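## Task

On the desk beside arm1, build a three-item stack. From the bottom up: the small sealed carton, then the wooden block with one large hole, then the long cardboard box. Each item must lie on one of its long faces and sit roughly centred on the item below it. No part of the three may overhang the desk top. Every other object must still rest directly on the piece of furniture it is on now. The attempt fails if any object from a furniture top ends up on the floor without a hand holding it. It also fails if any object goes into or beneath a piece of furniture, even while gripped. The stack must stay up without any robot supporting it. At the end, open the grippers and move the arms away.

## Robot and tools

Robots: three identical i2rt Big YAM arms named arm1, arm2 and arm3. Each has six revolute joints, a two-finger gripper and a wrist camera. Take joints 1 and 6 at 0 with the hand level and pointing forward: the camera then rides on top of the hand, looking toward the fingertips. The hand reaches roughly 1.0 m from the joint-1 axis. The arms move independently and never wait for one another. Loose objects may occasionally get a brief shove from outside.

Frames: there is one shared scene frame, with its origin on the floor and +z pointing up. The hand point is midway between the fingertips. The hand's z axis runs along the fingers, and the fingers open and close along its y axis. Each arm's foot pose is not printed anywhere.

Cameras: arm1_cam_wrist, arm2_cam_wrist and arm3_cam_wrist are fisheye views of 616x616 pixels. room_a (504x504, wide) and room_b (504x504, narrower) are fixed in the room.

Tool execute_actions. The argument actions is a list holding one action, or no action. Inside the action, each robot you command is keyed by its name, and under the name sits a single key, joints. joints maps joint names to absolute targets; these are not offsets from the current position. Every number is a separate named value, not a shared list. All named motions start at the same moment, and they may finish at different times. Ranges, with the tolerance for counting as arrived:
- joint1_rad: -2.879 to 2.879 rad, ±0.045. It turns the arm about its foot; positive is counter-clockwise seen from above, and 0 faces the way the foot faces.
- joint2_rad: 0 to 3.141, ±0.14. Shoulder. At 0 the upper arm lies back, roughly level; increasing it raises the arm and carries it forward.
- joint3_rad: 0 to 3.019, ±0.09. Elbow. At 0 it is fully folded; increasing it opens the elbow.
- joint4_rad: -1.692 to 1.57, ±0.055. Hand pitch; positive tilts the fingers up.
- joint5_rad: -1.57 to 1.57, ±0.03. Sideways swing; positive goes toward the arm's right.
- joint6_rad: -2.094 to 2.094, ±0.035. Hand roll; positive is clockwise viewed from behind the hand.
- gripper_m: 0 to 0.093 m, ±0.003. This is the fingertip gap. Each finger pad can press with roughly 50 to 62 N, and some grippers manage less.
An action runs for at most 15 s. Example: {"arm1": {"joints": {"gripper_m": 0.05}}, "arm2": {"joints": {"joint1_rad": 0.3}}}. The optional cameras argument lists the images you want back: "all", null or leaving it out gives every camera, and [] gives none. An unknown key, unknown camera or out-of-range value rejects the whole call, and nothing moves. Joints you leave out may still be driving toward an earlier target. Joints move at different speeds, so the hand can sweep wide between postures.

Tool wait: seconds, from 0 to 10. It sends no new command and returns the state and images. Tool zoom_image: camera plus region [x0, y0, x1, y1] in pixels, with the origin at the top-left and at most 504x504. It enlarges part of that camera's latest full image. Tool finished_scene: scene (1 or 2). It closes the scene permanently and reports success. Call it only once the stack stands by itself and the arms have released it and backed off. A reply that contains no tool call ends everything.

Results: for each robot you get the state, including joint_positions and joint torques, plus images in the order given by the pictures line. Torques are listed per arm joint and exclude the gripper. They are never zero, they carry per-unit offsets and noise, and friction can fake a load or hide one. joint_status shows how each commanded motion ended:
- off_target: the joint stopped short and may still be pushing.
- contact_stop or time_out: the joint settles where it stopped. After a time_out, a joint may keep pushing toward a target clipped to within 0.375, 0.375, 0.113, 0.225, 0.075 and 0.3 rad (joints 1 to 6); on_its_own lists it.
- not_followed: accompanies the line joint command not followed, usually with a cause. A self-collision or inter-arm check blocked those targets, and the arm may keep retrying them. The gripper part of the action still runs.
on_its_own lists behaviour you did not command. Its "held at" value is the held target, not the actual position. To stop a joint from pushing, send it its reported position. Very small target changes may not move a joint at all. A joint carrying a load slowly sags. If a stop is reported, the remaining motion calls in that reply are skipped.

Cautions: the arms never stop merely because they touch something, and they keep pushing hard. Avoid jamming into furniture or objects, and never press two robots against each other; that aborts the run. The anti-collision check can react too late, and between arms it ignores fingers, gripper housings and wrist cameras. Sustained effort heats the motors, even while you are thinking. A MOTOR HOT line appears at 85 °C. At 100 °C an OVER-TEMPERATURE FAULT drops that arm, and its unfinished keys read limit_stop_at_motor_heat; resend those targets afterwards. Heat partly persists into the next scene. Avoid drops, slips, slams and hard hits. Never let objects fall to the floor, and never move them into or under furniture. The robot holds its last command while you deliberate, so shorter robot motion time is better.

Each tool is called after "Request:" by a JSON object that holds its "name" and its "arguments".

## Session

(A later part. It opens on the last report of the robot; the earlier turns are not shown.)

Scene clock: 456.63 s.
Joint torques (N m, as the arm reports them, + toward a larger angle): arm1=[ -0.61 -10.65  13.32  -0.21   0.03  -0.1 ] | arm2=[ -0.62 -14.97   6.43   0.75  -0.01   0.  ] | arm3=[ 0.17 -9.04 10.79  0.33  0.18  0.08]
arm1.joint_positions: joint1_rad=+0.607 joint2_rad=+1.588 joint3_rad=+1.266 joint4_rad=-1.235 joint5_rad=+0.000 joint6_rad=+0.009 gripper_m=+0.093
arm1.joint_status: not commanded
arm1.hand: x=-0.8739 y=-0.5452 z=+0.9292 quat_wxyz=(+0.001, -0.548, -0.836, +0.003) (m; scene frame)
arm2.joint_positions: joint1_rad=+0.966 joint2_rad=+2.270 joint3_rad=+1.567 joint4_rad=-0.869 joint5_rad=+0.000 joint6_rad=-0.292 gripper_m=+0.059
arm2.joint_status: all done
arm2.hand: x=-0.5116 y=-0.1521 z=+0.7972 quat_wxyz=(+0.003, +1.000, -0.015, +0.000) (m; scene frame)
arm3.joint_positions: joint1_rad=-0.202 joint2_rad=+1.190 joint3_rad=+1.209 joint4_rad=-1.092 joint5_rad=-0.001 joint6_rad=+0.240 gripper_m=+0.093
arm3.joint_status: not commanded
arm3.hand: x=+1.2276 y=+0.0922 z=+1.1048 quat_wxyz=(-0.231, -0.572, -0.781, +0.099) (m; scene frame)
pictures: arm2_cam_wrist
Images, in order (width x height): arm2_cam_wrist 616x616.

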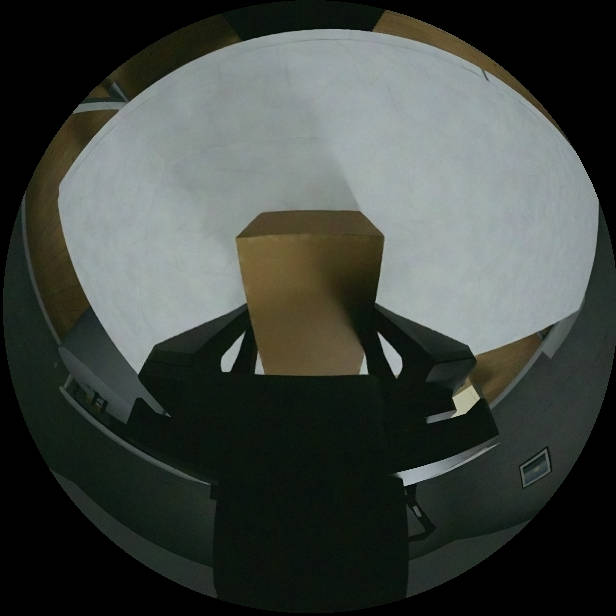

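Request:
{"name": "execute_actions", "arguments": {"actions": [{"arm2":{"joints":{"joint2_rad":2.26,"gripper_m":0.093}}}], "cameras": []}}

Request:
{"name": "execute_actions", "arguments": {"actions": [{"arm2":{"joints":{"joint2_rad":1.85,"joint4_rad":-1.1}}}], "cameras": []}}

Request:
{"name": "execute_actions", "arguments": {"actions": [{"arm2":{"joints":{"joint1_rad":-0.6,"joint2_rad":1.2,"joint3_rad":1.2}},"arm1":{"joints":{"joint1_rad":1.1}}}], "cameras": ["room_a"]}}

Scene clock: 465.83 s.
Joint torques (N m, as the arm reports them, + toward a larger angle): arm1=[ -0.57 -10.67  13.32  -0.19   0.03  -0.1 ] | arm2=[ -0.23 -18.46   6.47   0.73  -0.03  -0.03] | arm3=[ 0.16 -9.09 10.79  0.34  0.18  0.08]
arm1.joint_positions: joint1_rad=+0.607 joint2_rad=+1.588 joint3_rad=+1.266 joint4_rad=-1.235 joint5_rad=+0.000 joint6_rad=+0.009 gripper_m=+0.093
arm1.joint_status: not commanded
arm1.hand: x=-0.8739 y=-0.5452 z=+0.9292 quat_wxyz=(+0.001, -0.548, -0.836, +0.003) (m; scene frame)
arm2.joint_positions: joint1_rad=+0.966 joint2_rad=+2.271 joint3_rad=+1.567 joint4_rad=-0.868 joint5_rad=+0.000 joint6_rad=-0.292 gripper_m=+0.093
arm2.joint_status: all done
arm2.hand: x=-0.5118 y=-0.1520 z=+0.7969 quat_wxyz=(+0.003, +1.000, -0.015, -0.001) (m; scene frame)
arm3.joint_positions: joint1_rad=-0.202 joint2_rad=+1.190 joint3_rad=+1.209 joint4_rad=-1.092 joint5_rad=-0.001 joint6_rad=+0.240 gripper_m=+0.093
arm3.joint_status: not commanded
arm3.hand: x=+1.2276 y=+0.0922 z=+1.1048 quat_wxyz=(-0.231, -0.572, -0.781, +0.099) (m; scene frame)
pictures: none
No camera images: the call's "cameras" was empty. Leave "cameras" out to get every camera's image.

Scene clock: 467.37 s.
Joint torques (N m, as the arm reports them, + toward a larger angle): arm1=[ -0.59 -10.74  13.32  -0.21   0.03  -0.09] | arm2=[ -0.58 -16.07   8.18   0.08   0.02   0.01] | arm3=[ 0.17 -9.04 10.79  0.33  0.19  0.08]
arm1.joint_positions: joint1_rad=+0.607 joint2_rad=+1.588 joint3_rad=+1.266 joint4_rad=-1.235 joint5_rad=+0.000 joint6_rad=+0.009 gripper_m=+0.093
arm1.joint_status: not commanded
arm1.hand: x=-0.8739 y=-0.5452 z=+0.9292 quat_wxyz=(+0.001, -0.548, -0.836, +0.003) (m; scene frame)
arm2.joint_positions: joint1_rad=+0.966 joint2_rad=+1.855 joint3_rad=+1.567 joint4_rad=-1.087 joint5_rad=+0.000 joint6_rad=-0.292 gripper_m=+0.093
arm2.joint_status: all done
arm2.hand: x=-0.5099 y=-0.1512 z=+1.0389 quat_wxyz=(-0.027, +0.995, -0.015, -0.094) (m; scene frame)
arm3.joint_positions: joint1_rad=-0.202 joint2_rad=+1.190 joint3_rad=+1.209 joint4_rad=-1.092 joint5_rad=-0.001 joint6_rad=+0.240 gripper_m=+0.093
arm3.joint_status: not commanded
arm3.hand: x=+1.2276 y=+0.0922 z=+1.1048 quat_wxyz=(-0.231, -0.572, -0.781, +0.099) (m; scene frame)
pictures: none
No camera images: the call's "cameras" was empty. Leave "cameras" out to get every camera's image.

Scene clock: 469.13 s.
Joint torques (N m, as the arm reports them, + toward a larger angle): arm1=[ -0.6  -10.72  13.31  -0.22   0.06  -0.08] | arm2=[ 0.31 -7.91  7.27  0.66 -0.02 -0.02] | arm3=[ 0.15 -9.05 10.79  0.33  0.19  0.08]
arm1.joint_positions: joint1_rad=+1.108 joint2_rad=+1.588 joint3_rad=+1.266 joint4_rad=-1.235 joint5_rad=-0.001 joint6_rad=+0.007 gripper_m=+0.093
arm1.joint_status: all done
arm1.hand: x=-0.6941 y=-0.4030 z=+0.9285 quat_wxyz=(+0.000, -0.323, -0.947, -0.001) (m; scene frame)
arm2.joint_positions: joint1_rad=-0.602 joint2_rad=+1.196 joint3_rad=+1.207 joint4_rad=-1.089 joint5_rad=+0.000 joint6_rad=-0.292 gripper_m=+0.093
arm2.joint_status: all done
arm2.hand: x=+0.2062 y=+0.0798 z=+1.2060 quat_wxyz=(-0.214, +0.677, -0.695, -0.112) (m; scene frame)
arm3.joint_positions: joint1_rad=-0.202 joint2_rad=+1.190 joint3_rad=+1.209 joint4_rad=-1.092 joint5_rad=-0.001 joint6_rad=+0.240 gripper_m=+0.093
arm3.joint_status: not commanded
arm3.hand: x=+1.2276 y=+0.0922 z=+1.1048 quat_wxyz=(-0.231, -0.572, -0.781, +0.099) (m; scene frame)
pictures: room_a
Images, in order (width x height): room_a 504x504.

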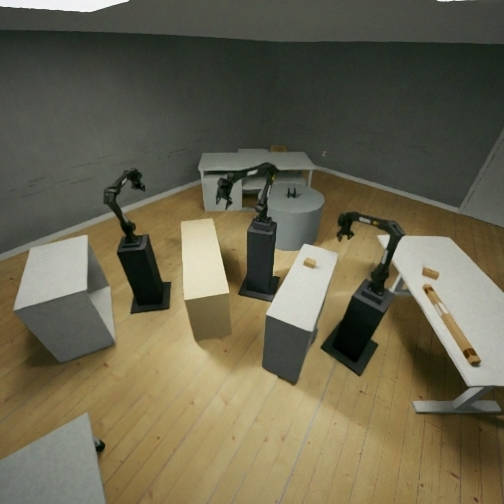

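Request:
{"name": "execute_actions", "arguments": {"actions": [{"arm1":{"joints":{"joint1_rad":1.705,"joint2_rad":1.85,"joint3_rad":1.49,"joint4_rad":-1.16,"joint6_rad":-0.015}}}], "cameras": ["arm1_cam_wrist"]}}

Scene clock: 479.63 s.
Joint torques (N m, as the arm reports them, + toward a larger angle): arm1=[  0.18 -15.79  12.55   0.6    0.11  -0.08] | arm2=[-0.22 -7.4   7.53  0.68 -0.02  0.02] | arm3=[ 0.15 -9.06 10.79  0.34  0.18  0.08]
arm1.joint_positions: joint1_rad=+1.704 joint2_rad=+1.856 joint3_rad=+1.462 joint4_rad=-1.164 joint5_rad=-0.002 joint6_rad=-0.009 gripper_m=+0.093
arm1.joint_status: all done
arm1.hand: x=-0.5137 y=-0.1528 z=+0.8697 quat_wxyz=(-0.001, -0.023, -1.000, -0.005) (m; scene frame)
arm2.joint_positions: joint1_rad=-0.602 joint2_rad=+1.196 joint3_rad=+1.207 joint4_rad=-1.089 joint5_rad=+0.000 joint6_rad=-0.292 gripper_m=+0.093
arm2.joint_status: not commanded
arm2.hand: x=+0.2062 y=+0.0798 z=+1.2060 quat_wxyz=(-0.214, +0.677, -0.695, -0.112) (m; scene frame)
arm3.joint_positions: joint1_rad=-0.202 joint2_rad=+1.190 joint3_rad=+1.209 joint4_rad=-1.092 joint5_rad=-0.001 joint6_rad=+0.240 gripper_m=+0.093
arm3.joint_status: not commanded
arm3.hand: x=+1.2276 y=+0.0922 z=+1.1048 quat_wxyz=(-0.231, -0.572, -0.781, +0.099) (m; scene frame)
pictures: arm1_cam_wrist
Images, in order (width x height): arm1_cam_wrist 616x616.

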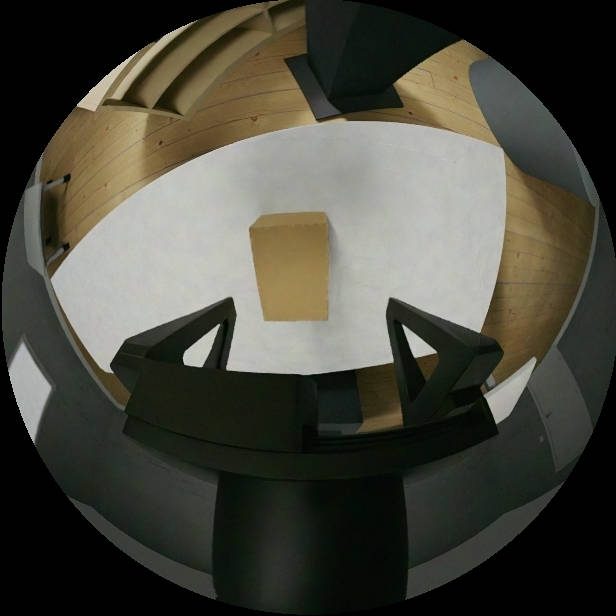

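Request:
{"name": "execute_actions", "arguments": {"actions": [{"arm1":{"joints":{"joint1_rad":1.74,"joint2_rad":1.93,"joint3_rad":1.335,"joint4_rad":-0.955}}}], "cameras": ["arm1_cam_wrist"]}}

Scene clock: 492.43 s.
Joint torques (N m, as the arm reports them, + toward a larger angle): arm1=[  0.43 -15.5    9.93   1.05   0.09  -0.08] | arm2=[-0.01 -7.92  7.23  0.71 -0.01  0.03] | arm3=[ 0.15 -9.07 10.8   0.33  0.19  0.08]
arm1.joint_positions: joint1_rad=+1.738 joint2_rad=+1.928 joint3_rad=+1.326 joint4_rad=-0.970 joint5_rad=-0.002 joint6_rad=-0.009 gripper_m=+0.093
arm1.joint_status: all done
arm1.hand: x=-0.5307 y=-0.1332 z=+0.7869 quat_wxyz=(+0.006, -0.006, -1.000, -0.005) (m; scene frame)
arm2.joint_positions: joint1_rad=-0.602 joint2_rad=+1.196 joint3_rad=+1.207 joint4_rad=-1.089 joint5_rad=+0.000 joint6_rad=-0.292 gripper_m=+0.093
arm2.joint_status: not commanded
arm2.hand: x=+0.2062 y=+0.0798 z=+1.2060 quat_wxyz=(-0.214, +0.677, -0.695, -0.112) (m; scene frame)
arm3.joint_positions: joint1_rad=-0.202 joint2_rad=+1.190 joint3_rad=+1.209 joint4_rad=-1.092 joint5_rad=-0.001 joint6_rad=+0.240 gripper_m=+0.093
arm3.joint_status: not commanded
arm3.hand: x=+1.2276 y=+0.0922 z=+1.1048 quat_wxyz=(-0.231, -0.572, -0.781, +0.099) (m; scene frame)
pictures: arm1_cam_wrist
Images, in order (width x height): arm1_cam_wrist 616x616.

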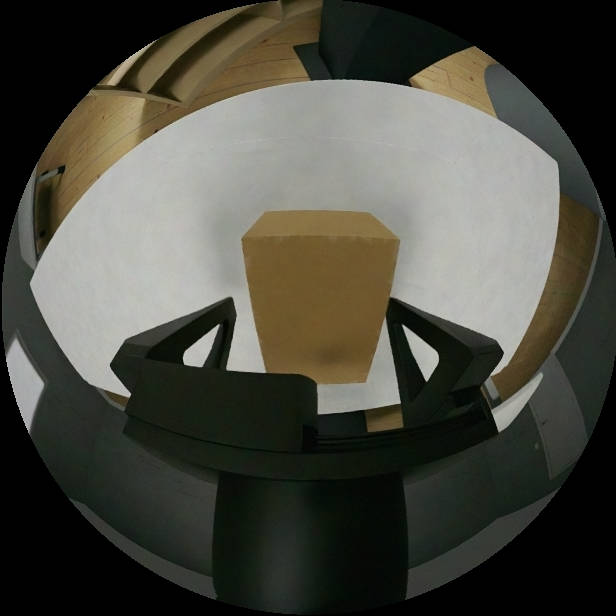

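Request:
{"name": "execute_actions", "arguments": {"actions": [{"arm1":{"joints":{"gripper_m":0.04}}}], "cameras": []}}

Request:
{"name": "execute_actions", "arguments": {"actions": [{"arm1":{"joints":{"joint2_rad":1.80,"joint3_rad":1.45,"joint4_rad":-1.2}}}], "cameras": []}}

Request:
{"name": "execute_actions", "arguments": {"actions": [{"arm1":{"joints":{"joint1_rad":-0.905,"joint6_rad":1.50,"joint2_rad":1.93,"joint3_rad":1.62,"joint4_rad":-1.23}}}], "cameras": ["arm1_cam_wrist","room_a"]}}

Scene clock: 504.83 s.
Joint torques (N m, as the arm reports them, + toward a larger angle): arm1=[  0.39 -15.08   9.84   1.     0.06  -0.07] | arm2=[-0.01 -8.27  7.31  0.77  0.    0.02] | arm3=[ 0.18 -9.08 10.79  0.33  0.18  0.08]
arm1.joint_positions: joint1_rad=+1.738 joint2_rad=+1.928 joint3_rad=+1.326 joint4_rad=-0.970 joint5_rad=-0.001 joint6_rad=-0.009 gripper_m=+0.059
arm1.joint_status: gripper_m off_target (ended at +0.059, target +0.040)
arm1.hand: x=-0.5307 y=-0.1334 z=+0.7869 quat_wxyz=(+0.006, -0.006, -1.000, -0.005) (m; scene frame)
arm2.joint_positions: joint1_rad=-0.602 joint2_rad=+1.196 joint3_rad=+1.207 joint4_rad=-1.089 joint5_rad=+0.000 joint6_rad=-0.292 gripper_m=+0.093
arm2.joint_status: not commanded
arm2.hand: x=+0.2062 y=+0.0798 z=+1.2060 quat_wxyz=(-0.214, +0.677, -0.695, -0.112) (m; scene frame)
arm3.joint_positions: joint1_rad=-0.202 joint2_rad=+1.190 joint3_rad=+1.209 joint4_rad=-1.092 joint5_rad=-0.001 joint6_rad=+0.240 gripper_m=+0.093
arm3.joint_status: not commanded
arm3.hand: x=+1.2276 y=+0.0922 z=+1.1048 quat_wxyz=(-0.231, -0.572, -0.781, +0.099) (m; scene frame)
pictures: none
No camera images: the call's "cameras" was empty. Leave "cameras" out to get every camera's image.

Scene clock: 505.87 s.
Joint torques (N m, as the arm reports them, + toward a larger angle): arm1=[  0.4  -13.29  12.73  -0.18   0.05  -0.07] | arm2=[-0.02 -7.9   7.29  0.73 -0.01  0.02] | arm3=[ 0.16 -9.06 10.78  0.33  0.19  0.08]
arm1.joint_positions: joint1_rad=+1.738 joint2_rad=+1.783 joint3_rad=+1.422 joint4_rad=-1.185 joint5_rad=-0.001 joint6_rad=-0.009 gripper_m=+0.059
arm1.joint_status: all done
arm1.hand: x=-0.5309 y=-0.1342 z=+0.8934 quat_wxyz=(-0.007, -0.006, -1.000, -0.004) (m; scene frame)
arm2.joint_positions: joint1_rad=-0.602 joint2_rad=+1.196 joint3_rad=+1.207 joint4_rad=-1.089 joint5_rad=+0.000 joint6_rad=-0.292 gripper_m=+0.093
arm2.joint_status: not commanded
arm2.hand: x=+0.2062 y=+0.0798 z=+1.2060 quat_wxyz=(-0.214, +0.677, -0.695, -0.112) (m; scene frame)
arm3.joint_positions: joint1_rad=-0.202 joint2_rad=+1.190 joint3_rad=+1.209 joint4_rad=-1.092 joint5_rad=-0.001 joint6_rad=+0.240 gripper_m=+0.093
arm3.joint_status: not commanded
arm3.hand: x=+1.2276 y=+0.0922 z=+1.1048 quat_wxyz=(-0.231, -0.572, -0.781, +0.099) (m; scene frame)
pictures: none
No camera images: the call's "cameras" was empty. Leave "cameras" out to get every camera's image.

Scene clock: 508.43 s.
Joint torques (N m, as the arm reports them, + toward a larger angle): arm1=[  0.46 -16.3   12.72  -0.07   0.05   0.04] | arm2=[ 0.   -8.02  7.38  0.66  0.01  0.  ] | arm3=[ 0.14 -9.03 10.79  0.34  0.19  0.08]
arm1.joint_positions: joint1_rad=-0.913 joint2_rad=+1.930 joint3_rad=+1.592 joint4_rad=-1.219 joint5_rad=+0.002 joint6_rad=+1.491 gripper_m=+0.059
arm1.joint_status: all done
arm1.hand: x=-1.5815 y=-0.3861 z=+0.8857 quat_wxyz=(-0.004, -0.873, +0.488, +0.011) (m; scene frame)
arm2.joint_positions: joint1_rad=-0.602 joint2_rad=+1.196 joint3_rad=+1.207 joint4_rad=-1.089 joint5_rad=+0.000 joint6_rad=-0.292 gripper_m=+0.093
arm2.joint_status: not commanded
arm2.hand: x=+0.2062 y=+0.0798 z=+1.2060 quat_wxyz=(-0.214, +0.677, -0.695, -0.112) (m; scene frame)
arm3.joint_positions: joint1_rad=-0.202 joint2_rad=+1.190 joint3_rad=+1.209 joint4_rad=-1.092 joint5_rad=-0.001 joint6_rad=+0.240 gripper_m=+0.093
arm3.joint_status: not commanded
arm3.hand: x=+1.2276 y=+0.0922 z=+1.1048 quat_wxyz=(-0.231, -0.572, -0.781, +0.099) (m; scene frame)
pictures: arm1_cam_wrist, room_a
Images, in order (width x height): arm1_cam_wrist 616x616, room_a 504x504.

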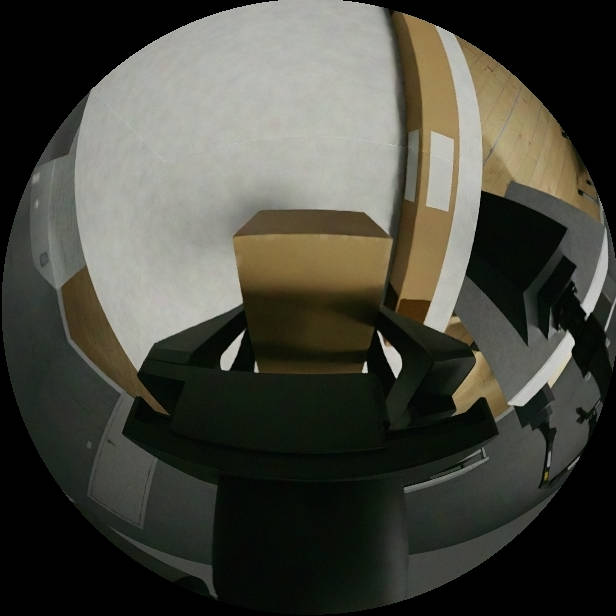

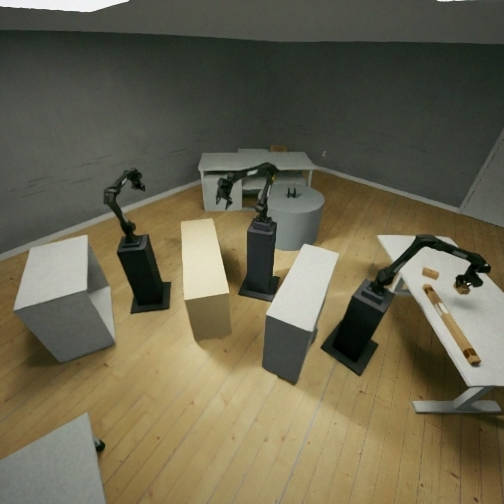

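Request:
{"name": "execute_actions", "arguments": {"actions": [{"arm1":{"joints":{"joint2_rad":2.15,"joint4_rad":-0.987}}}], "cameras": ["arm1_cam_wrist"]}}

Scene clock: 518.30 s.
Joint torques (N m, as the arm reports them, + toward a larger angle): arm1=[  0.33 -19.43  11.56   0.95   0.11   0.04] | arm2=[-0.23 -8.23  7.27  0.62 -0.01  0.  ] | arm3=[ 0.16 -9.05 10.79  0.34  0.19  0.08]
arm1.joint_positions: joint1_rad=-0.912 joint2_rad=+2.165 joint3_rad=+1.594 joint4_rad=-1.002 joint5_rad=+0.001 joint6_rad=+1.492 gripper_m=+0.059
arm1.joint_status: all done
arm1.hand: x=-1.6081 y=-0.3984 z=+0.7508 quat_wxyz=(+0.002, -0.873, +0.488, +0.006) (m; scene frame)
arm2.joint_positions: joint1_rad=-0.602 joint2_rad=+1.196 joint3_rad=+1.207 joint4_rad=-1.089 joint5_rad=+0.000 joint6_rad=-0.292 gripper_m=+0.093
arm2.joint_status: not commanded
arm2.hand: x=+0.2062 y=+0.0798 z=+1.2060 quat_wxyz=(-0.214, +0.677, -0.695, -0.112) (m; scene frame)
arm3.joint_positions: joint1_rad=-0.202 joint2_rad=+1.190 joint3_rad=+1.209 joint4_rad=-1.092 joint5_rad=-0.001 joint6_rad=+0.240 gripper_m=+0.093
arm3.joint_status: not commanded
arm3.hand: x=+1.2276 y=+0.0922 z=+1.1048 quat_wxyz=(-0.231, -0.572, -0.781, +0.099) (m; scene frame)
pictures: arm1_cam_wrist
Images, in order (width x height): arm1_cam_wrist 616x616.

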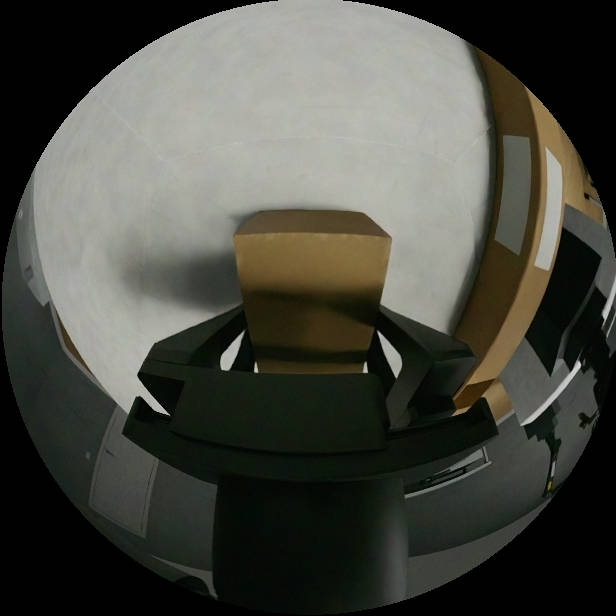

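Request:
{"name": "execute_actions", "arguments": {"actions": [{"arm1":{"joints":{"joint2_rad":2.215}}}], "cameras": ["arm1_cam_wrist"]}}

Scene clock: 522.40 s.
Joint torques (N m, as the arm reports them, + toward a larger angle): arm1=[  0.26 -15.44  11.42   0.93   0.17   0.03] | arm2=[ 0.19 -8.19  7.34  0.69  0.    0.  ] | arm3=[ 0.17 -9.05 10.78  0.33  0.18  0.08]
arm1.joint_positions: joint1_rad=-0.912 joint2_rad=+2.176 joint3_rad=+1.596 joint4_rad=-1.001 joint5_rad=-0.001 joint6_rad=+1.492 gripper_m=+0.059
arm1.joint_status: all done
arm1.hand: x=-1.6072 y=-0.3980 z=+0.7450 quat_wxyz=(+0.005, -0.872, +0.489, +0.003) (m; scene frame)
arm2.joint_positions: joint1_rad=-0.602 joint2_rad=+1.196 joint3_rad=+1.207 joint4_rad=-1.089 joint5_rad=+0.000 joint6_rad=-0.292 gripper_m=+0.093
arm2.joint_status: not commanded
arm2.hand: x=+0.2062 y=+0.0798 z=+1.2060 quat_wxyz=(-0.214, +0.677, -0.695, -0.112) (m; scene frame)
arm3.joint_positions: joint1_rad=-0.202 joint2_rad=+1.190 joint3_rad=+1.209 joint4_rad=-1.092 joint5_rad=-0.001 joint6_rad=+0.240 gripper_m=+0.093
arm3.joint_status: not commanded
arm3.hand: x=+1.2276 y=+0.0922 z=+1.1048 quat_wxyz=(-0.231, -0.572, -0.781, +0.099) (m; scene frame)
pictures: arm1_cam_wrist
Images, in order (width x height): arm1_cam_wrist 616x616.

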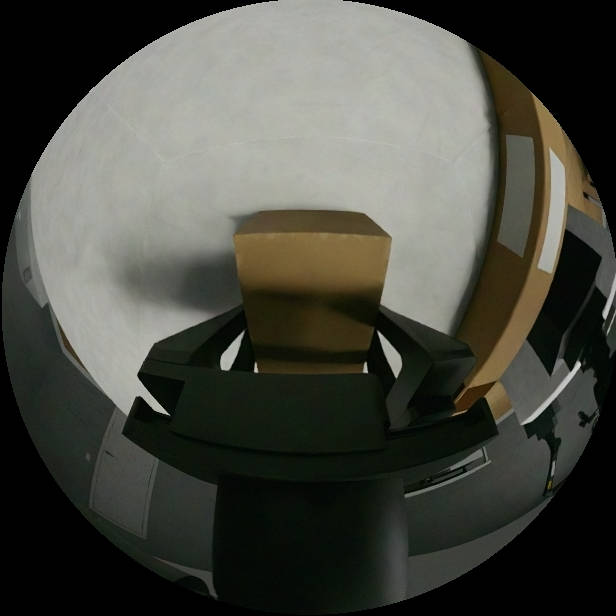

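Request:
{"name": "execute_actions", "arguments": {"actions": [{"arm1":{"joints":{"joint2_rad":2.17,"gripper_m":0.093}}}], "cameras": []}}

Request:
{"name": "execute_actions", "arguments": {"actions": [{"arm1":{"joints":{"joint2_rad":2.03,"joint4_rad":-1.16}}}], "cameras": ["arm1_cam_wrist"]}}

Request:
{"name": "execute_actions", "arguments": {"actions": [{"arm1":{"joints":{"joint1_rad":-0.43,"joint6_rad":0.965,"joint3_rad":1.67,"joint4_rad":-1.2}}}], "cameras": ["arm1_cam_wrist"]}}

Scene clock: 534.47 s.
Joint torques (N m, as the arm reports them, + toward a larger angle): arm1=[  0.36 -18.7   11.36   0.89   0.16   0.04] | arm2=[-0.28 -8.14  7.36  0.73  0.03  0.01] | arm3=[ 0.18 -9.03 10.8   0.33  0.18  0.08]
arm1.joint_positions: joint1_rad=-0.912 joint2_rad=+2.175 joint3_rad=+1.596 joint4_rad=-1.001 joint5_rad=-0.001 joint6_rad=+1.492 gripper_m=+0.093
arm1.joint_status: all done
arm1.hand: x=-1.6073 y=-0.3981 z=+0.7452 quat_wxyz=(+0.005, -0.872, +0.489, +0.004) (m; scene frame)
arm2.joint_positions: joint1_rad=-0.602 joint2_rad=+1.196 joint3_rad=+1.207 joint4_rad=-1.089 joint5_rad=+0.000 joint6_rad=-0.292 gripper_m=+0.093
arm2.joint_status: not commanded
arm2.hand: x=+0.2062 y=+0.0798 z=+1.2060 quat_wxyz=(-0.214, +0.677, -0.695, -0.112) (m; scene frame)
arm3.joint_positions: joint1_rad=-0.202 joint2_rad=+1.190 joint3_rad=+1.209 joint4_rad=-1.092 joint5_rad=-0.001 joint6_rad=+0.240 gripper_m=+0.093
arm3.joint_status: not commanded
arm3.hand: x=+1.2276 y=+0.0922 z=+1.1048 quat_wxyz=(-0.231, -0.572, -0.781, +0.099) (m; scene frame)
pictures: none
No camera images: the call's "cameras" was empty. Leave "cameras" out to get every camera's image.

Scene clock: 535.47 s.
Joint torques (N m, as the arm reports them, + toward a larger angle): arm1=[  0.32 -15.25  12.21  -0.24   0.16   0.03] | arm2=[-0.23 -8.21  7.42  0.68  0.02  0.02] | arm3=[ 0.15 -9.06 10.79  0.33  0.19  0.08]
arm1.joint_positions: joint1_rad=-0.912 joint2_rad=+2.004 joint3_rad=+1.596 joint4_rad=-1.146 joint5_rad=-0.001 joint6_rad=+1.492 gripper_m=+0.093
arm1.joint_status: all done
arm1.hand: x=-1.5946 y=-0.3930 z=+0.8447 quat_wxyz=(-0.006, -0.872, +0.489, +0.011) (m; scene frame)
arm2.joint_positions: joint1_rad=-0.602 joint2_rad=+1.196 joint3_rad=+1.207 joint4_rad=-1.089 joint5_rad=+0.000 joint6_rad=-0.292 gripper_m=+0.093
arm2.joint_status: not commanded
arm2.hand: x=+0.2062 y=+0.0798 z=+1.2060 quat_wxyz=(-0.214, +0.677, -0.695, -0.112) (m; scene frame)
arm3.joint_positions: joint1_rad=-0.202 joint2_rad=+1.190 joint3_rad=+1.209 joint4_rad=-1.092 joint5_rad=-0.001 joint6_rad=+0.240 gripper_m=+0.093
arm3.joint_status: not commanded
arm3.hand: x=+1.2276 y=+0.0922 z=+1.1048 quat_wxyz=(-0.231, -0.572, -0.781, +0.099) (m; scene frame)
pictures: arm1_cam_wrist
Images, in order (width x height): arm1_cam_wrist 616x616.

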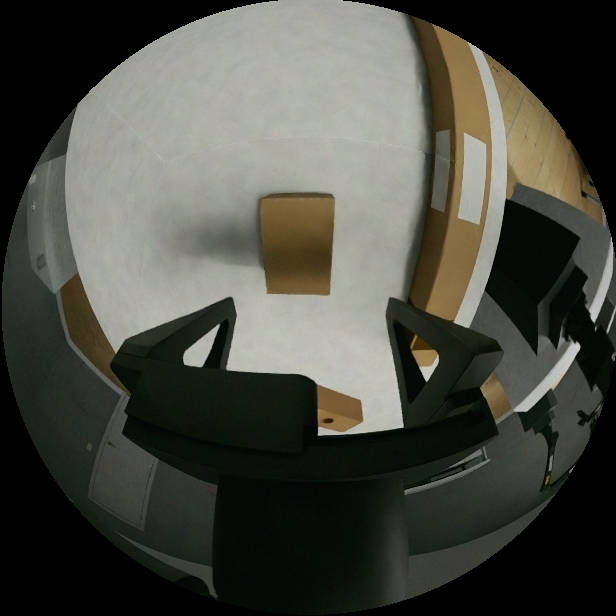

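Scene clock: 537.07 s.
Joint torques (N m, as the arm reports them, + toward a larger angle): arm1=[  0.52 -15.44  13.53  -0.27   0.17  -0.09] | arm2=[-0.43 -8.27  7.32  0.75 -0.02  0.03] | arm3=[ 0.16 -9.06 10.79  0.33  0.18  0.08]
arm1.joint_positions: joint1_rad=-0.440 joint2_rad=+2.005 joint3_rad=+1.632 joint4_rad=-1.184 joint5_rad=-0.001 joint6_rad=+0.974 gripper_m=+0.093
arm1.joint_status: all done
arm1.hand: x=-1.4156 y=-0.6096 z=+0.8535 quat_wxyz=(-0.002, -1.000, +0.015, +0.009) (m; scene frame)
arm2.joint_positions: joint1_rad=-0.602 joint2_rad=+1.196 joint3_rad=+1.207 joint4_rad=-1.089 joint5_rad=+0.000 joint6_rad=-0.292 gripper_m=+0.093
arm2.joint_status: not commanded
arm2.hand: x=+0.2062 y=+0.0798 z=+1.2060 quat_wxyz=(-0.214, +0.677, -0.695, -0.112) (m; scene frame)
arm3.joint_positions: joint1_rad=-0.202 joint2_rad=+1.190 joint3_rad=+1.209 joint4_rad=-1.092 joint5_rad=-0.001 joint6_rad=+0.240 gripper_m=+0.093
arm3.joint_status: not commanded
arm3.hand: x=+1.2276 y=+0.0922 z=+1.1048 quat_wxyz=(-0.231, -0.572, -0.781, +0.099) (m; scene frame)
pictures: arm1_cam_wrist
Images, in order (width x height): arm1_cam_wrist 616x616.

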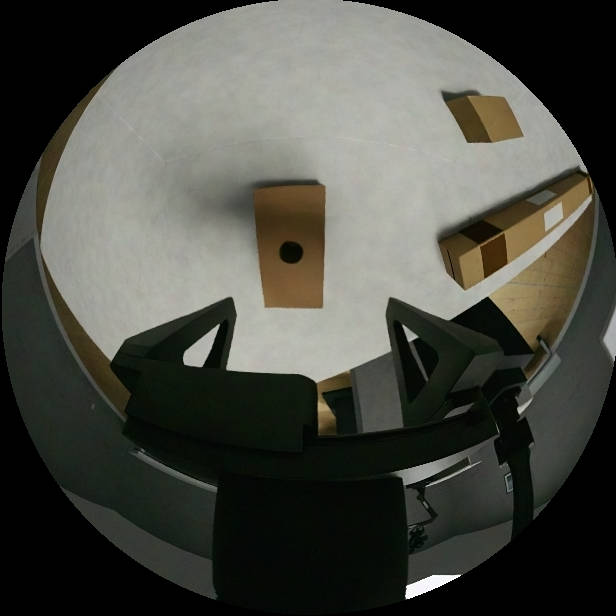

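Request:
{"name": "execute_actions", "arguments": {"actions": [{"arm1":{"joints":{"joint1_rad":-0.415,"joint2_rad":2.16,"joint4_rad":-1.005}}}], "cameras": ["arm1_cam_wrist"]}}

Scene clock: 553.03 s.
Joint torques (N m, as the arm reports them, + toward a larger angle): arm1=[  0.25 -18.97  12.18   1.05   0.17  -0.1 ] | arm2=[ 0.   -7.96  7.33  0.66 -0.02  0.02] | arm3=[ 0.13 -9.06 10.79  0.33  0.19  0.08]
arm1.joint_positions: joint1_rad=-0.422 joint2_rad=+2.163 joint3_rad=+1.639 joint4_rad=-1.021 joint5_rad=-0.001 joint6_rad=+0.974 gripper_m=+0.093
arm1.joint_status: all done
arm1.hand: x=-1.4224 y=-0.6356 z=+0.7631 quat_wxyz=(-0.007, -1.000, +0.006, +0.012) (m; scene frame)
arm2.joint_positions: joint1_rad=-0.602 joint2_rad=+1.196 joint3_rad=+1.207 joint4_rad=-1.089 joint5_rad=+0.000 joint6_rad=-0.292 gripper_m=+0.093
arm2.joint_status: not commanded
arm2.hand: x=+0.2062 y=+0.0798 z=+1.2060 quat_wxyz=(-0.214, +0.677, -0.695, -0.112) (m; scene frame)
arm3.joint_positions: joint1_rad=-0.202 joint2_rad=+1.190 joint3_rad=+1.209 joint4_rad=-1.092 joint5_rad=-0.001 joint6_rad=+0.240 gripper_m=+0.093
arm3.joint_status: not commanded
arm3.hand: x=+1.2276 y=+0.0922 z=+1.1048 quat_wxyz=(-0.231, -0.572, -0.781, +0.099) (m; scene frame)
pictures: arm1_cam_wrist
Images, in order (width x height): arm1_cam_wrist 616x616.

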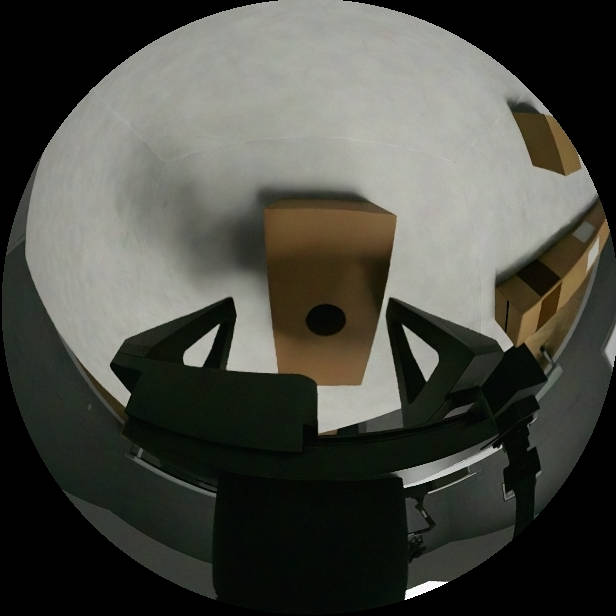

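Request:
{"name": "execute_actions", "arguments": {"actions": [{"arm1":{"joints":{"joint2_rad":2.22}}}], "cameras": []}}

Request:
{"name": "execute_actions", "arguments": {"actions": [{"arm1":{"joints":{"gripper_m":0.035}}}], "cameras": ["arm1_cam_wrist"]}}

Scene clock: 559.30 s.
Joint torques (N m, as the arm reports them, + toward a larger angle): arm1=[  0.3  -16.87  11.98   1.01   0.17  -0.1 ] | arm2=[-0.16 -8.29  7.29  0.54 -0.01  0.01] | arm3=[ 0.16 -9.02 10.8   0.33  0.19  0.08]
arm1.joint_positions: joint1_rad=-0.422 joint2_rad=+2.195 joint3_rad=+1.639 joint4_rad=-1.021 joint5_rad=-0.001 joint6_rad=+0.974 gripper_m=+0.093
arm1.joint_status: all done
arm1.hand: x=-1.4194 y=-0.6309 z=+0.7433 quat_wxyz=(+0.006, -1.000, +0.006, +0.003) (m; scene frame)
arm2.joint_positions: joint1_rad=-0.602 joint2_rad=+1.196 joint3_rad=+1.207 joint4_rad=-1.089 joint5_rad=+0.000 joint6_rad=-0.292 gripper_m=+0.093
arm2.joint_status: not commanded
arm2.hand: x=+0.2062 y=+0.0798 z=+1.2060 quat_wxyz=(-0.214, +0.677, -0.695, -0.112) (m; scene frame)
arm3.joint_positions: joint1_rad=-0.202 joint2_rad=+1.190 joint3_rad=+1.209 joint4_rad=-1.092 joint5_rad=-0.001 joint6_rad=+0.240 gripper_m=+0.093
arm3.joint_status: not commanded
arm3.hand: x=+1.2276 y=+0.0922 z=+1.1048 quat_wxyz=(-0.231, -0.572, -0.781, +0.099) (m; scene frame)
pictures: none
No camera images: the call's "cameras" was empty. Leave "cameras" out to get every camera's image.

Scene clock: 559.93 s.
Joint torques (N m, as the arm reports them, + toward a larger angle): arm1=[  0.24 -16.88  12.03   0.89   0.11  -0.09] | arm2=[ 0.15 -7.84  7.28  0.73  0.02  0.01] | arm3=[ 0.14 -9.07 10.8   0.34  0.18  0.08]
arm1.joint_positions: joint1_rad=-0.422 joint2_rad=+2.195 joint3_rad=+1.639 joint4_rad=-1.018 joint5_rad=+0.000 joint6_rad=+0.973 gripper_m=+0.059
arm1.joint_status: gripper_m off_target (ended at +0.059, target +0.035)
arm1.hand: x=-1.4198 y=-0.6314 z=+0.7433 quat_wxyz=(+0.006, -1.000, +0.006, +0.004) (m; scene frame)
arm2.joint_positions: joint1_rad=-0.602 joint2_rad=+1.196 joint3_rad=+1.207 joint4_rad=-1.089 joint5_rad=+0.000 joint6_rad=-0.292 gripper_m=+0.093
arm2.joint_status: not commanded
arm2.hand: x=+0.2062 y=+0.0798 z=+1.2060 quat_wxyz=(-0.214, +0.677, -0.695, -0.112) (m; scene frame)
arm3.joint_positions: joint1_rad=-0.202 joint2_rad=+1.190 joint3_rad=+1.209 joint4_rad=-1.092 joint5_rad=-0.001 joint6_rad=+0.240 gripper_m=+0.093
arm3.joint_status: not commanded
arm3.hand: x=+1.2276 y=+0.0922 z=+1.1048 quat_wxyz=(-0.231, -0.572, -0.781, +0.099) (m; scene frame)
pictures: arm1_cam_wrist
Images, in order (width x height): arm1_cam_wrist 616x616.

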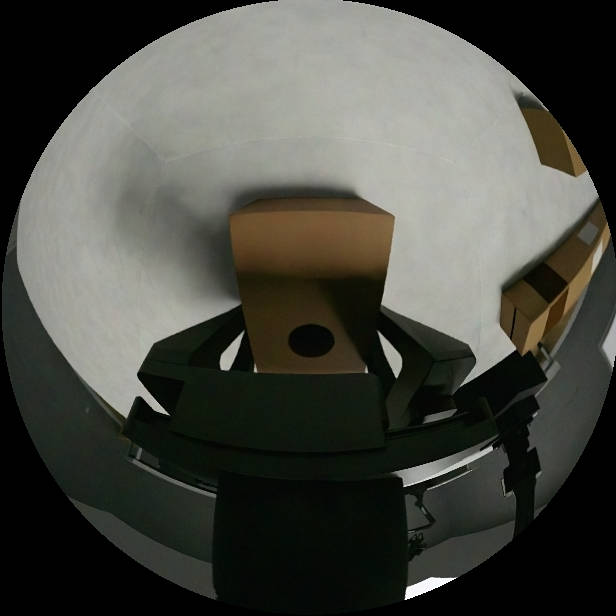

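Request:
{"name": "execute_actions", "arguments": {"actions": [{"arm1":{"joints":{"joint2_rad":2.05,"joint4_rad":-1.17}}}], "cameras": []}}

Request:
{"name": "execute_actions", "arguments": {"actions": [{"arm1":{"joints":{"joint1_rad":-0.918,"joint6_rad":1.49,"joint3_rad":1.61}}}], "cameras": ["arm1_cam_wrist","room_a"]}}

Scene clock: 570.37 s.
Joint torques (N m, as the arm reports them, + toward a larger angle): arm1=[  0.26 -17.24  12.72  -0.22   0.11  -0.09] | arm2=[-0.08 -8.23  7.23  0.69  0.    0.01] | arm3=[ 0.16 -9.02 10.79  0.33  0.18  0.08]
arm1.joint_positions: joint1_rad=-0.422 joint2_rad=+2.044 joint3_rad=+1.639 joint4_rad=-1.156 joint5_rad=+0.000 joint6_rad=+0.973 gripper_m=+0.059
arm1.joint_status: all done
arm1.hand: x=-1.4112 y=-0.6211 z=+0.8333 quat_wxyz=(+0.000, -1.000, +0.006, +0.008) (m; scene frame)
arm2.joint_positions: joint1_rad=-0.602 joint2_rad=+1.196 joint3_rad=+1.207 joint4_rad=-1.089 joint5_rad=+0.000 joint6_rad=-0.292 gripper_m=+0.093
arm2.joint_status: not commanded
arm2.hand: x=+0.2062 y=+0.0798 z=+1.2060 quat_wxyz=(-0.214, +0.677, -0.695, -0.112) (m; scene frame)
arm3.joint_positions: joint1_rad=-0.202 joint2_rad=+1.190 joint3_rad=+1.209 joint4_rad=-1.092 joint5_rad=-0.001 joint6_rad=+0.240 gripper_m=+0.093
arm3.joint_status: not commanded
arm3.hand: x=+1.2276 y=+0.0922 z=+1.1048 quat_wxyz=(-0.231, -0.572, -0.781, +0.099) (m; scene frame)
pictures: none
No camera images: the call's "cameras" was empty. Leave "cameras" out to get every camera's image.

Scene clock: 572.17 s.
Joint torques (N m, as the arm reports them, + toward a larger angle): arm1=[ -0.77 -16.96  10.49  -0.33   0.16   0.04] | arm2=[-0.16 -7.93  7.44  0.61  0.01  0.  ] | arm3=[ 0.14 -9.06 10.78  0.33  0.19  0.08]
arm1.joint_positions: joint1_rad=-0.910 joint2_rad=+2.045 joint3_rad=+1.602 joint4_rad=-1.156 joint5_rad=-0.001 joint6_rad=+1.481 gripper_m=+0.059
arm1.joint_status: all done
arm1.hand: x=-1.5910 y=-0.3924 z=+0.8237 quat_wxyz=(+0.013, -0.876, +0.483, -0.001) (m; scene frame)
arm2.joint_positions: joint1_rad=-0.602 joint2_rad=+1.196 joint3_rad=+1.207 joint4_rad=-1.089 joint5_rad=+0.000 joint6_rad=-0.292 gripper_m=+0.093
arm2.joint_status: not commanded
arm2.hand: x=+0.2062 y=+0.0798 z=+1.2060 quat_wxyz=(-0.214, +0.677, -0.695, -0.112) (m; scene frame)
arm3.joint_positions: joint1_rad=-0.202 joint2_rad=+1.190 joint3_rad=+1.209 joint4_rad=-1.092 joint5_rad=-0.001 joint6_rad=+0.240 gripper_m=+0.093
arm3.joint_status: not commanded
arm3.hand: x=+1.2276 y=+0.0922 z=+1.1048 quat_wxyz=(-0.231, -0.572, -0.781, +0.099) (m; scene frame)
pictures: arm1_cam_wrist, room_a
Images, in order (width x height): arm1_cam_wrist 616x616, room_a 504x504.

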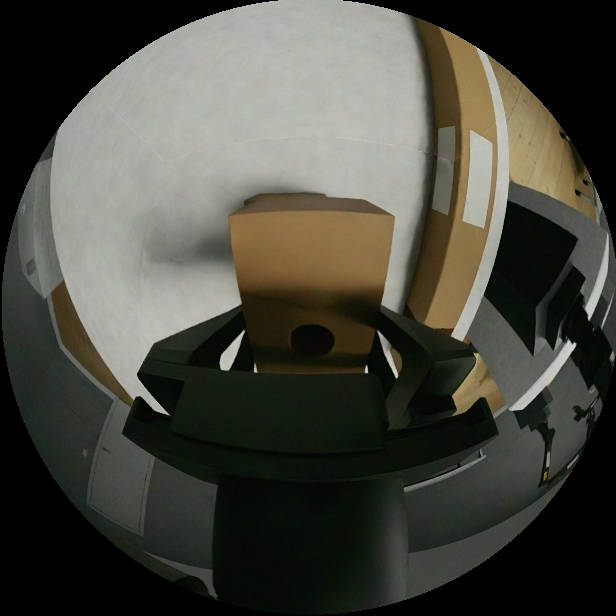

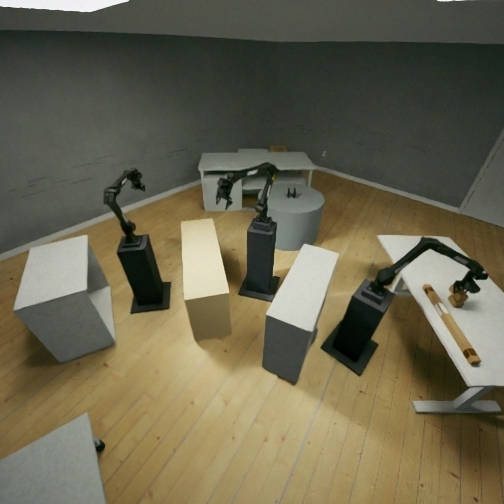

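Request:
{"name": "execute_actions", "arguments": {"actions": [{"arm1":{"joints":{"joint1_rad":-0.932,"joint2_rad":2.105,"joint4_rad":-1.05,"joint6_rad":1.49}}}], "cameras": ["arm1_cam_wrist"]}}

Scene clock: 578.80 s.
Joint torques (N m, as the arm reports them, + toward a larger angle): arm1=[ -0.85 -17.16  10.35   1.     0.17   0.03] | arm2=[ 0.   -8.19  7.39  0.71  0.01  0.01] | arm3=[ 0.17 -9.04 10.78  0.33  0.18  0.08]
arm1.joint_positions: joint1_rad=-0.924 joint2_rad=+2.097 joint3_rad=+1.602 joint4_rad=-1.065 joint5_rad=-0.001 joint6_rad=+1.481 gripper_m=+0.059
arm1.joint_status: all done
arm1.hand: x=-1.6095 y=-0.3918 z=+0.7936 quat_wxyz=(-0.004, -0.872, +0.489, +0.009) (m; scene frame)
arm2.joint_positions: joint1_rad=-0.602 joint2_rad=+1.196 joint3_rad=+1.207 joint4_rad=-1.089 joint5_rad=+0.000 joint6_rad=-0.292 gripper_m=+0.093
arm2.joint_status: not commanded
arm2.hand: x=+0.2062 y=+0.0798 z=+1.2060 quat_wxyz=(-0.214, +0.677, -0.695, -0.112) (m; scene frame)
arm3.joint_positions: joint1_rad=-0.202 joint2_rad=+1.190 joint3_rad=+1.209 joint4_rad=-1.092 joint5_rad=-0.001 joint6_rad=+0.240 gripper_m=+0.093
arm3.joint_status: not commanded
arm3.hand: x=+1.2276 y=+0.0922 z=+1.1048 quat_wxyz=(-0.231, -0.572, -0.781, +0.099) (m; scene frame)
pictures: arm1_cam_wrist
Images, in order (width x height): arm1_cam_wrist 616x616.

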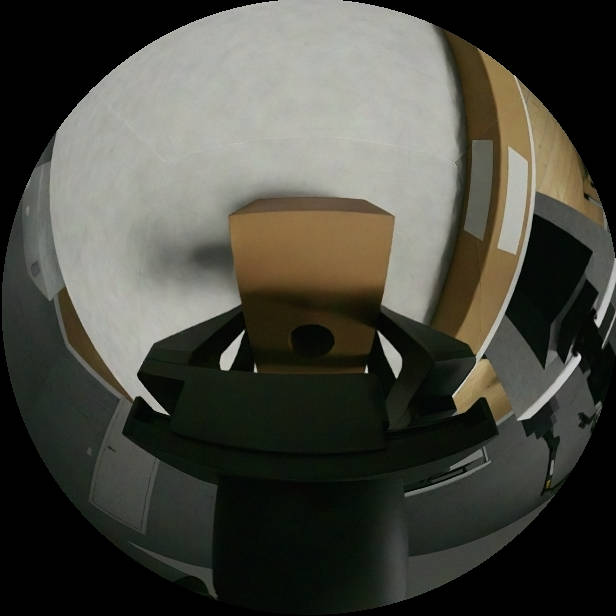

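Request:
{"name": "execute_actions", "arguments": {"actions": [{"arm1":{"joints":{"joint2_rad":2.145}}}], "cameras": ["room_a"]}}

Request:
{"name": "zoom_image", "arguments": {"camera": "room_a", "region": [414, 250, 504, 340]}}

Scene clock: 583.00 s.
Joint torques (N m, as the arm reports them, + toward a larger angle): arm1=[ -0.85 -14.21  10.36   1.01   0.17   0.04] | arm2=[-0.23 -7.65  7.37  0.73 -0.01  0.  ] | arm3=[ 0.16 -9.03 10.79  0.33  0.18  0.08]
arm1.joint_positions: joint1_rad=-0.924 joint2_rad=+2.097 joint3_rad=+1.602 joint4_rad=-1.065 joint5_rad=-0.001 joint6_rad=+1.481 gripper_m=+0.059
arm1.joint_status: all done
arm1.hand: x=-1.6095 y=-0.3918 z=+0.7934 quat_wxyz=(-0.003, -0.872, +0.489, +0.009) (m; scene frame)
arm2.joint_positions: joint1_rad=-0.602 joint2_rad=+1.196 joint3_rad=+1.207 joint4_rad=-1.089 joint5_rad=+0.000 joint6_rad=-0.292 gripper_m=+0.093
arm2.joint_status: not commanded
arm2.hand: x=+0.2062 y=+0.0798 z=+1.2060 quat_wxyz=(-0.214, +0.677, -0.695, -0.112) (m; scene frame)
arm3.joint_positions: joint1_rad=-0.202 joint2_rad=+1.190 joint3_rad=+1.209 joint4_rad=-1.092 joint5_rad=-0.001 joint6_rad=+0.240 gripper_m=+0.093
arm3.joint_status: not commanded
arm3.hand: x=+1.2276 y=+0.0922 z=+1.1048 quat_wxyz=(-0.231, -0.572, -0.781, +0.099) (m; scene frame)
pictures: room_a
Images, in order (width x height): room_a 504x504.

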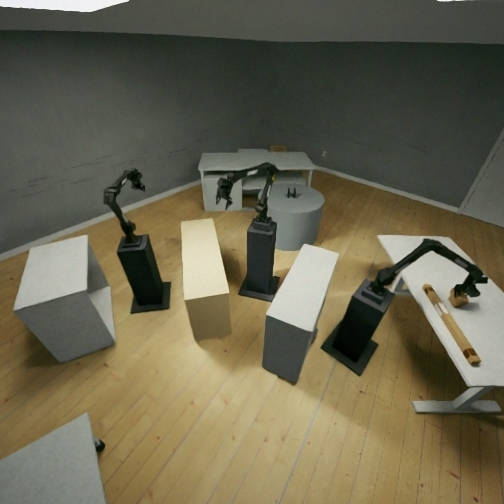

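Region (414, 250, 504, 340) of room_a's 504x504 image, scaled by 5.600, with more detail than that image has.

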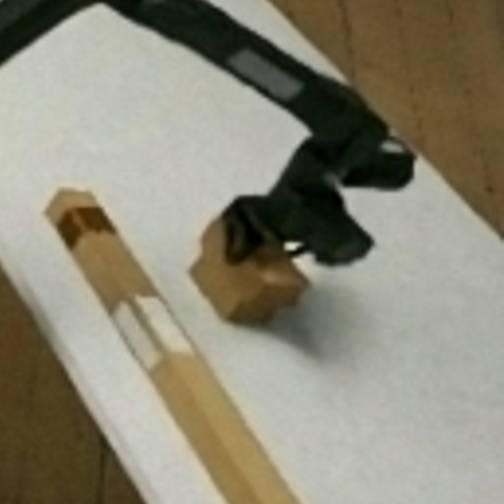

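Request:
{"name": "execute_actions", "arguments": {"actions": [{"arm1":{"joints":{"joint2_rad":2.09,"gripper_m":0.093}}}], "cameras": []}}

Request:
{"name": "execute_actions", "arguments": {"actions": [{"arm1":{"joints":{"joint2_rad":1.95,"joint4_rad":-1.22}}}], "cameras": ["arm1_cam_wrist"]}}

Request:
{"name": "execute_actions", "arguments": {"actions": [{"arm1":{"joints":{"joint1_rad":-1.285,"joint6_rad":1.125,"joint2_rad":1.80,"joint3_rad":1.27,"joint4_rad":-1.01}}}], "cameras": ["arm1_cam_wrist","room_a"]}}

Scene clock: 592.03 s.
Joint torques (N m, as the arm reports them, + toward a larger angle): arm1=[ -0.85 -18.52  10.31   0.96   0.17   0.04] | arm2=[-0.07 -7.74  7.48  0.82 -0.05 -0.02] | arm3=[ 0.16 -9.02 10.79  0.34  0.19  0.08]
arm1.joint_positions: joint1_rad=-0.924 joint2_rad=+2.097 joint3_rad=+1.602 joint4_rad=-1.064 joint5_rad=-0.001 joint6_rad=+1.482 gripper_m=+0.093
arm1.joint_status: all done
arm1.hand: x=-1.6097 y=-0.3919 z=+0.7934 quat_wxyz=(-0.004, -0.872, +0.489, +0.010) (m; scene frame)
arm2.joint_positions: joint1_rad=-0.602 joint2_rad=+1.196 joint3_rad=+1.207 joint4_rad=-1.089 joint5_rad=+0.000 joint6_rad=-0.292 gripper_m=+0.093
arm2.joint_status: not commanded
arm2.hand: x=+0.2062 y=+0.0798 z=+1.2060 quat_wxyz=(-0.214, +0.677, -0.695, -0.112) (m; scene frame)
arm3.joint_positions: joint1_rad=-0.202 joint2_rad=+1.190 joint3_rad=+1.209 joint4_rad=-1.092 joint5_rad=-0.001 joint6_rad=+0.240 gripper_m=+0.093
arm3.joint_status: not commanded
arm3.hand: x=+1.2276 y=+0.0922 z=+1.1048 quat_wxyz=(-0.231, -0.572, -0.781, +0.099) (m; scene frame)
pictures: none
No camera images: the call's "cameras" was empty. Leave "cameras" out to get every camera's image.

Scene clock: 593.07 s.
Joint torques (N m, as the arm reports them, + toward a larger angle): arm1=[ -0.85 -14.58  11.09  -0.18   0.17   0.03] | arm2=[-0.22 -7.95  7.42  0.53 -0.02 -0.03] | arm3=[ 0.16 -9.05 10.78  0.34  0.19  0.08]
arm1.joint_positions: joint1_rad=-0.924 joint2_rad=+1.924 joint3_rad=+1.602 joint4_rad=-1.206 joint5_rad=-0.001 joint6_rad=+1.482 gripper_m=+0.093
arm1.joint_status: all done
arm1.hand: x=-1.5905 y=-0.3837 z=+0.8924 quat_wxyz=(-0.017, -0.872, +0.489, +0.018) (m; scene frame)
arm2.joint_positions: joint1_rad=-0.602 joint2_rad=+1.196 joint3_rad=+1.207 joint4_rad=-1.089 joint5_rad=+0.000 joint6_rad=-0.292 gripper_m=+0.093
arm2.joint_status: not commanded
arm2.hand: x=+0.2062 y=+0.0798 z=+1.2060 quat_wxyz=(-0.214, +0.677, -0.695, -0.112) (m; scene frame)
arm3.joint_positions: joint1_rad=-0.202 joint2_rad=+1.190 joint3_rad=+1.209 joint4_rad=-1.092 joint5_rad=-0.001 joint6_rad=+0.240 gripper_m=+0.093
arm3.joint_status: not commanded
arm3.hand: x=+1.2276 y=+0.0922 z=+1.1048 quat_wxyz=(-0.231, -0.572, -0.781, +0.099) (m; scene frame)
pictures: arm1_cam_wrist
Images, in order (width x height): arm1_cam_wrist 616x616.

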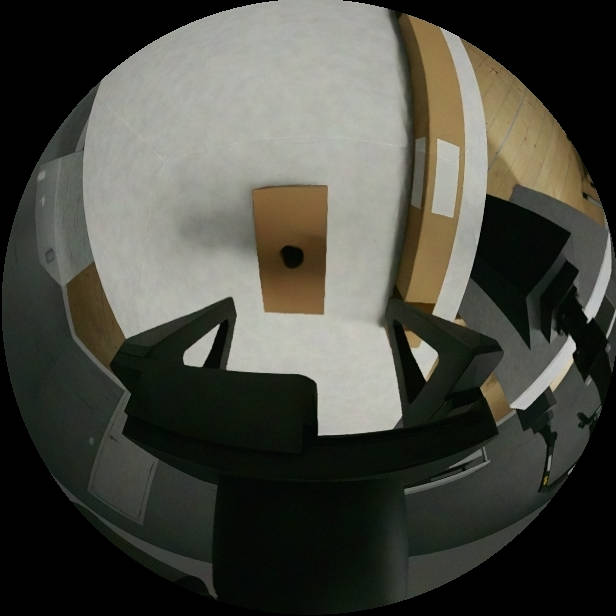

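Scene clock: 594.43 s.
Joint torques (N m, as the arm reports them, + toward a larger angle): arm1=[ -0.16 -13.33  10.13   1.03   0.05  -0.11] | arm2=[-0.32 -7.52  7.33  0.66 -0.01  0.01] | arm3=[ 0.14 -9.05 10.79  0.33  0.18  0.08]
arm1.joint_positions: joint1_rad=-1.283 joint2_rad=+1.796 joint3_rad=+1.264 joint4_rad=-1.025 joint5_rad=+0.002 joint6_rad=+1.135 gripper_m=+0.093
arm1.joint_status: all done
arm1.hand: x=-1.5655 y=-0.1720 z=+0.8434 quat_wxyz=(-0.002, -0.869, +0.495, +0.013) (m; scene frame)
arm2.joint_positions: joint1_rad=-0.602 joint2_rad=+1.196 joint3_rad=+1.207 joint4_rad=-1.089 joint5_rad=+0.000 joint6_rad=-0.292 gripper_m=+0.093
arm2.joint_status: not commanded
arm2.hand: x=+0.2062 y=+0.0798 z=+1.2060 quat_wxyz=(-0.214, +0.677, -0.695, -0.112) (m; scene frame)
arm3.joint_positions: joint1_rad=-0.202 joint2_rad=+1.190 joint3_rad=+1.209 joint4_rad=-1.092 joint5_rad=-0.001 joint6_rad=+0.240 gripper_m=+0.093
arm3.joint_status: not commanded
arm3.hand: x=+1.2276 y=+0.0922 z=+1.1048 quat_wxyz=(-0.231, -0.572, -0.781, +0.099) (m; scene frame)
pictures: arm1_cam_wrist, room_a
Images, in order (width x height): arm1_cam_wrist 616x616, room_a 504x504.

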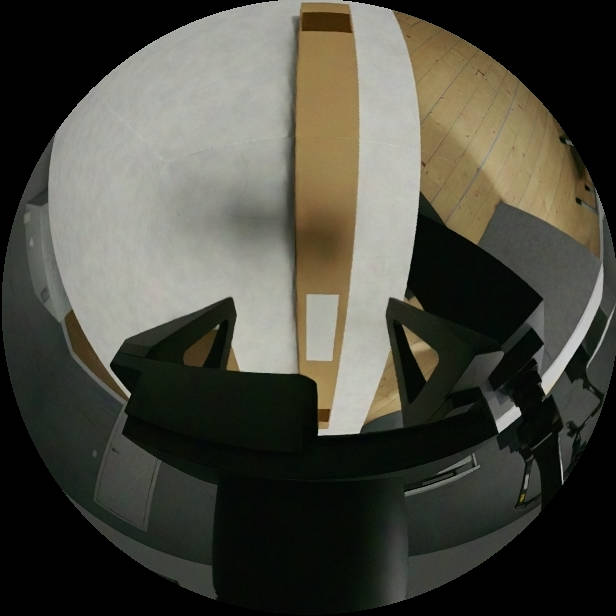

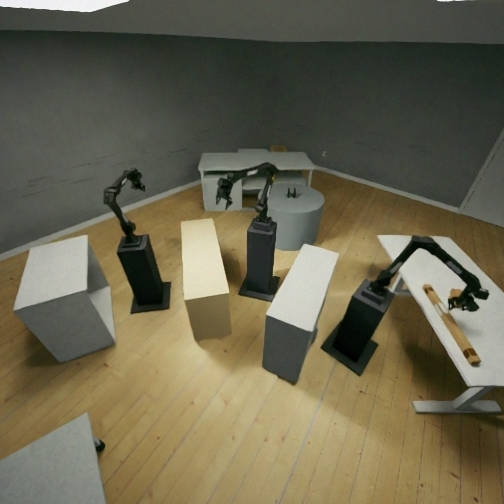

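Request:
{"name": "execute_actions", "arguments": {"actions": [{"arm1":{"joints":{"joint1_rad":-1.262,"joint6_rad":1.16,"joint2_rad":1.95,"joint3_rad":1.19,"joint4_rad":-0.81}}}], "cameras": ["arm1_cam_wrist"]}}

Scene clock: 603.07 s.
Joint torques (N m, as the arm reports them, + toward a larger angle): arm1=[  0.54 -14.95   8.86   0.97   0.04   0.05] | arm2=[-0.52 -7.75  7.37  0.62  0.    0.02] | arm3=[ 0.16 -9.05 10.78  0.33  0.18  0.08]
arm1.joint_positions: joint1_rad=-1.271 joint2_rad=+1.958 joint3_rad=+1.180 joint4_rad=-0.826 joint5_rad=+0.002 joint6_rad=+1.151 gripper_m=+0.093
arm1.joint_status: all done
arm1.hand: x=-1.5523 y=-0.1759 z=+0.7399 quat_wxyz=(+0.011, -0.868, +0.496, -0.006) (m; scene frame)
arm2.joint_positions: joint1_rad=-0.602 joint2_rad=+1.196 joint3_rad=+1.207 joint4_rad=-1.089 joint5_rad=+0.000 joint6_rad=-0.292 gripper_m=+0.093
arm2.joint_status: not commanded
arm2.hand: x=+0.2062 y=+0.0798 z=+1.2060 quat_wxyz=(-0.214, +0.677, -0.695, -0.112) (m; scene frame)
arm3.joint_positions: joint1_rad=-0.202 joint2_rad=+1.190 joint3_rad=+1.209 joint4_rad=-1.092 joint5_rad=-0.001 joint6_rad=+0.240 gripper_m=+0.093
arm3.joint_status: not commanded
arm3.hand: x=+1.2276 y=+0.0922 z=+1.1048 quat_wxyz=(-0.231, -0.572, -0.781, +0.099) (m; scene frame)
pictures: arm1_cam_wrist
Images, in order (width x height): arm1_cam_wrist 616x616.

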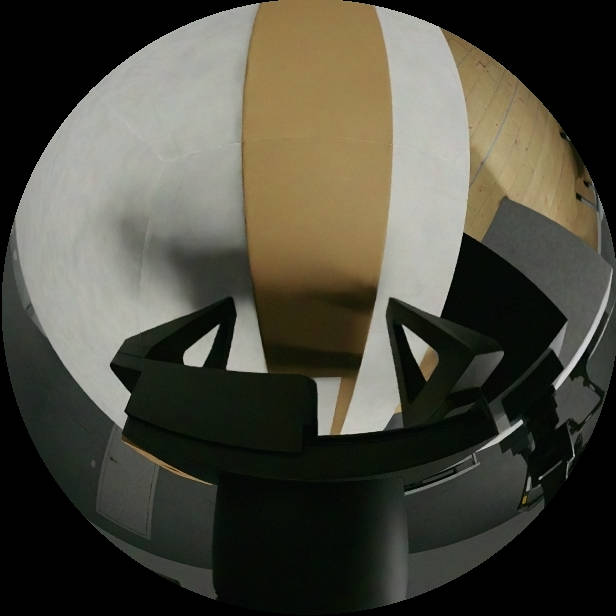

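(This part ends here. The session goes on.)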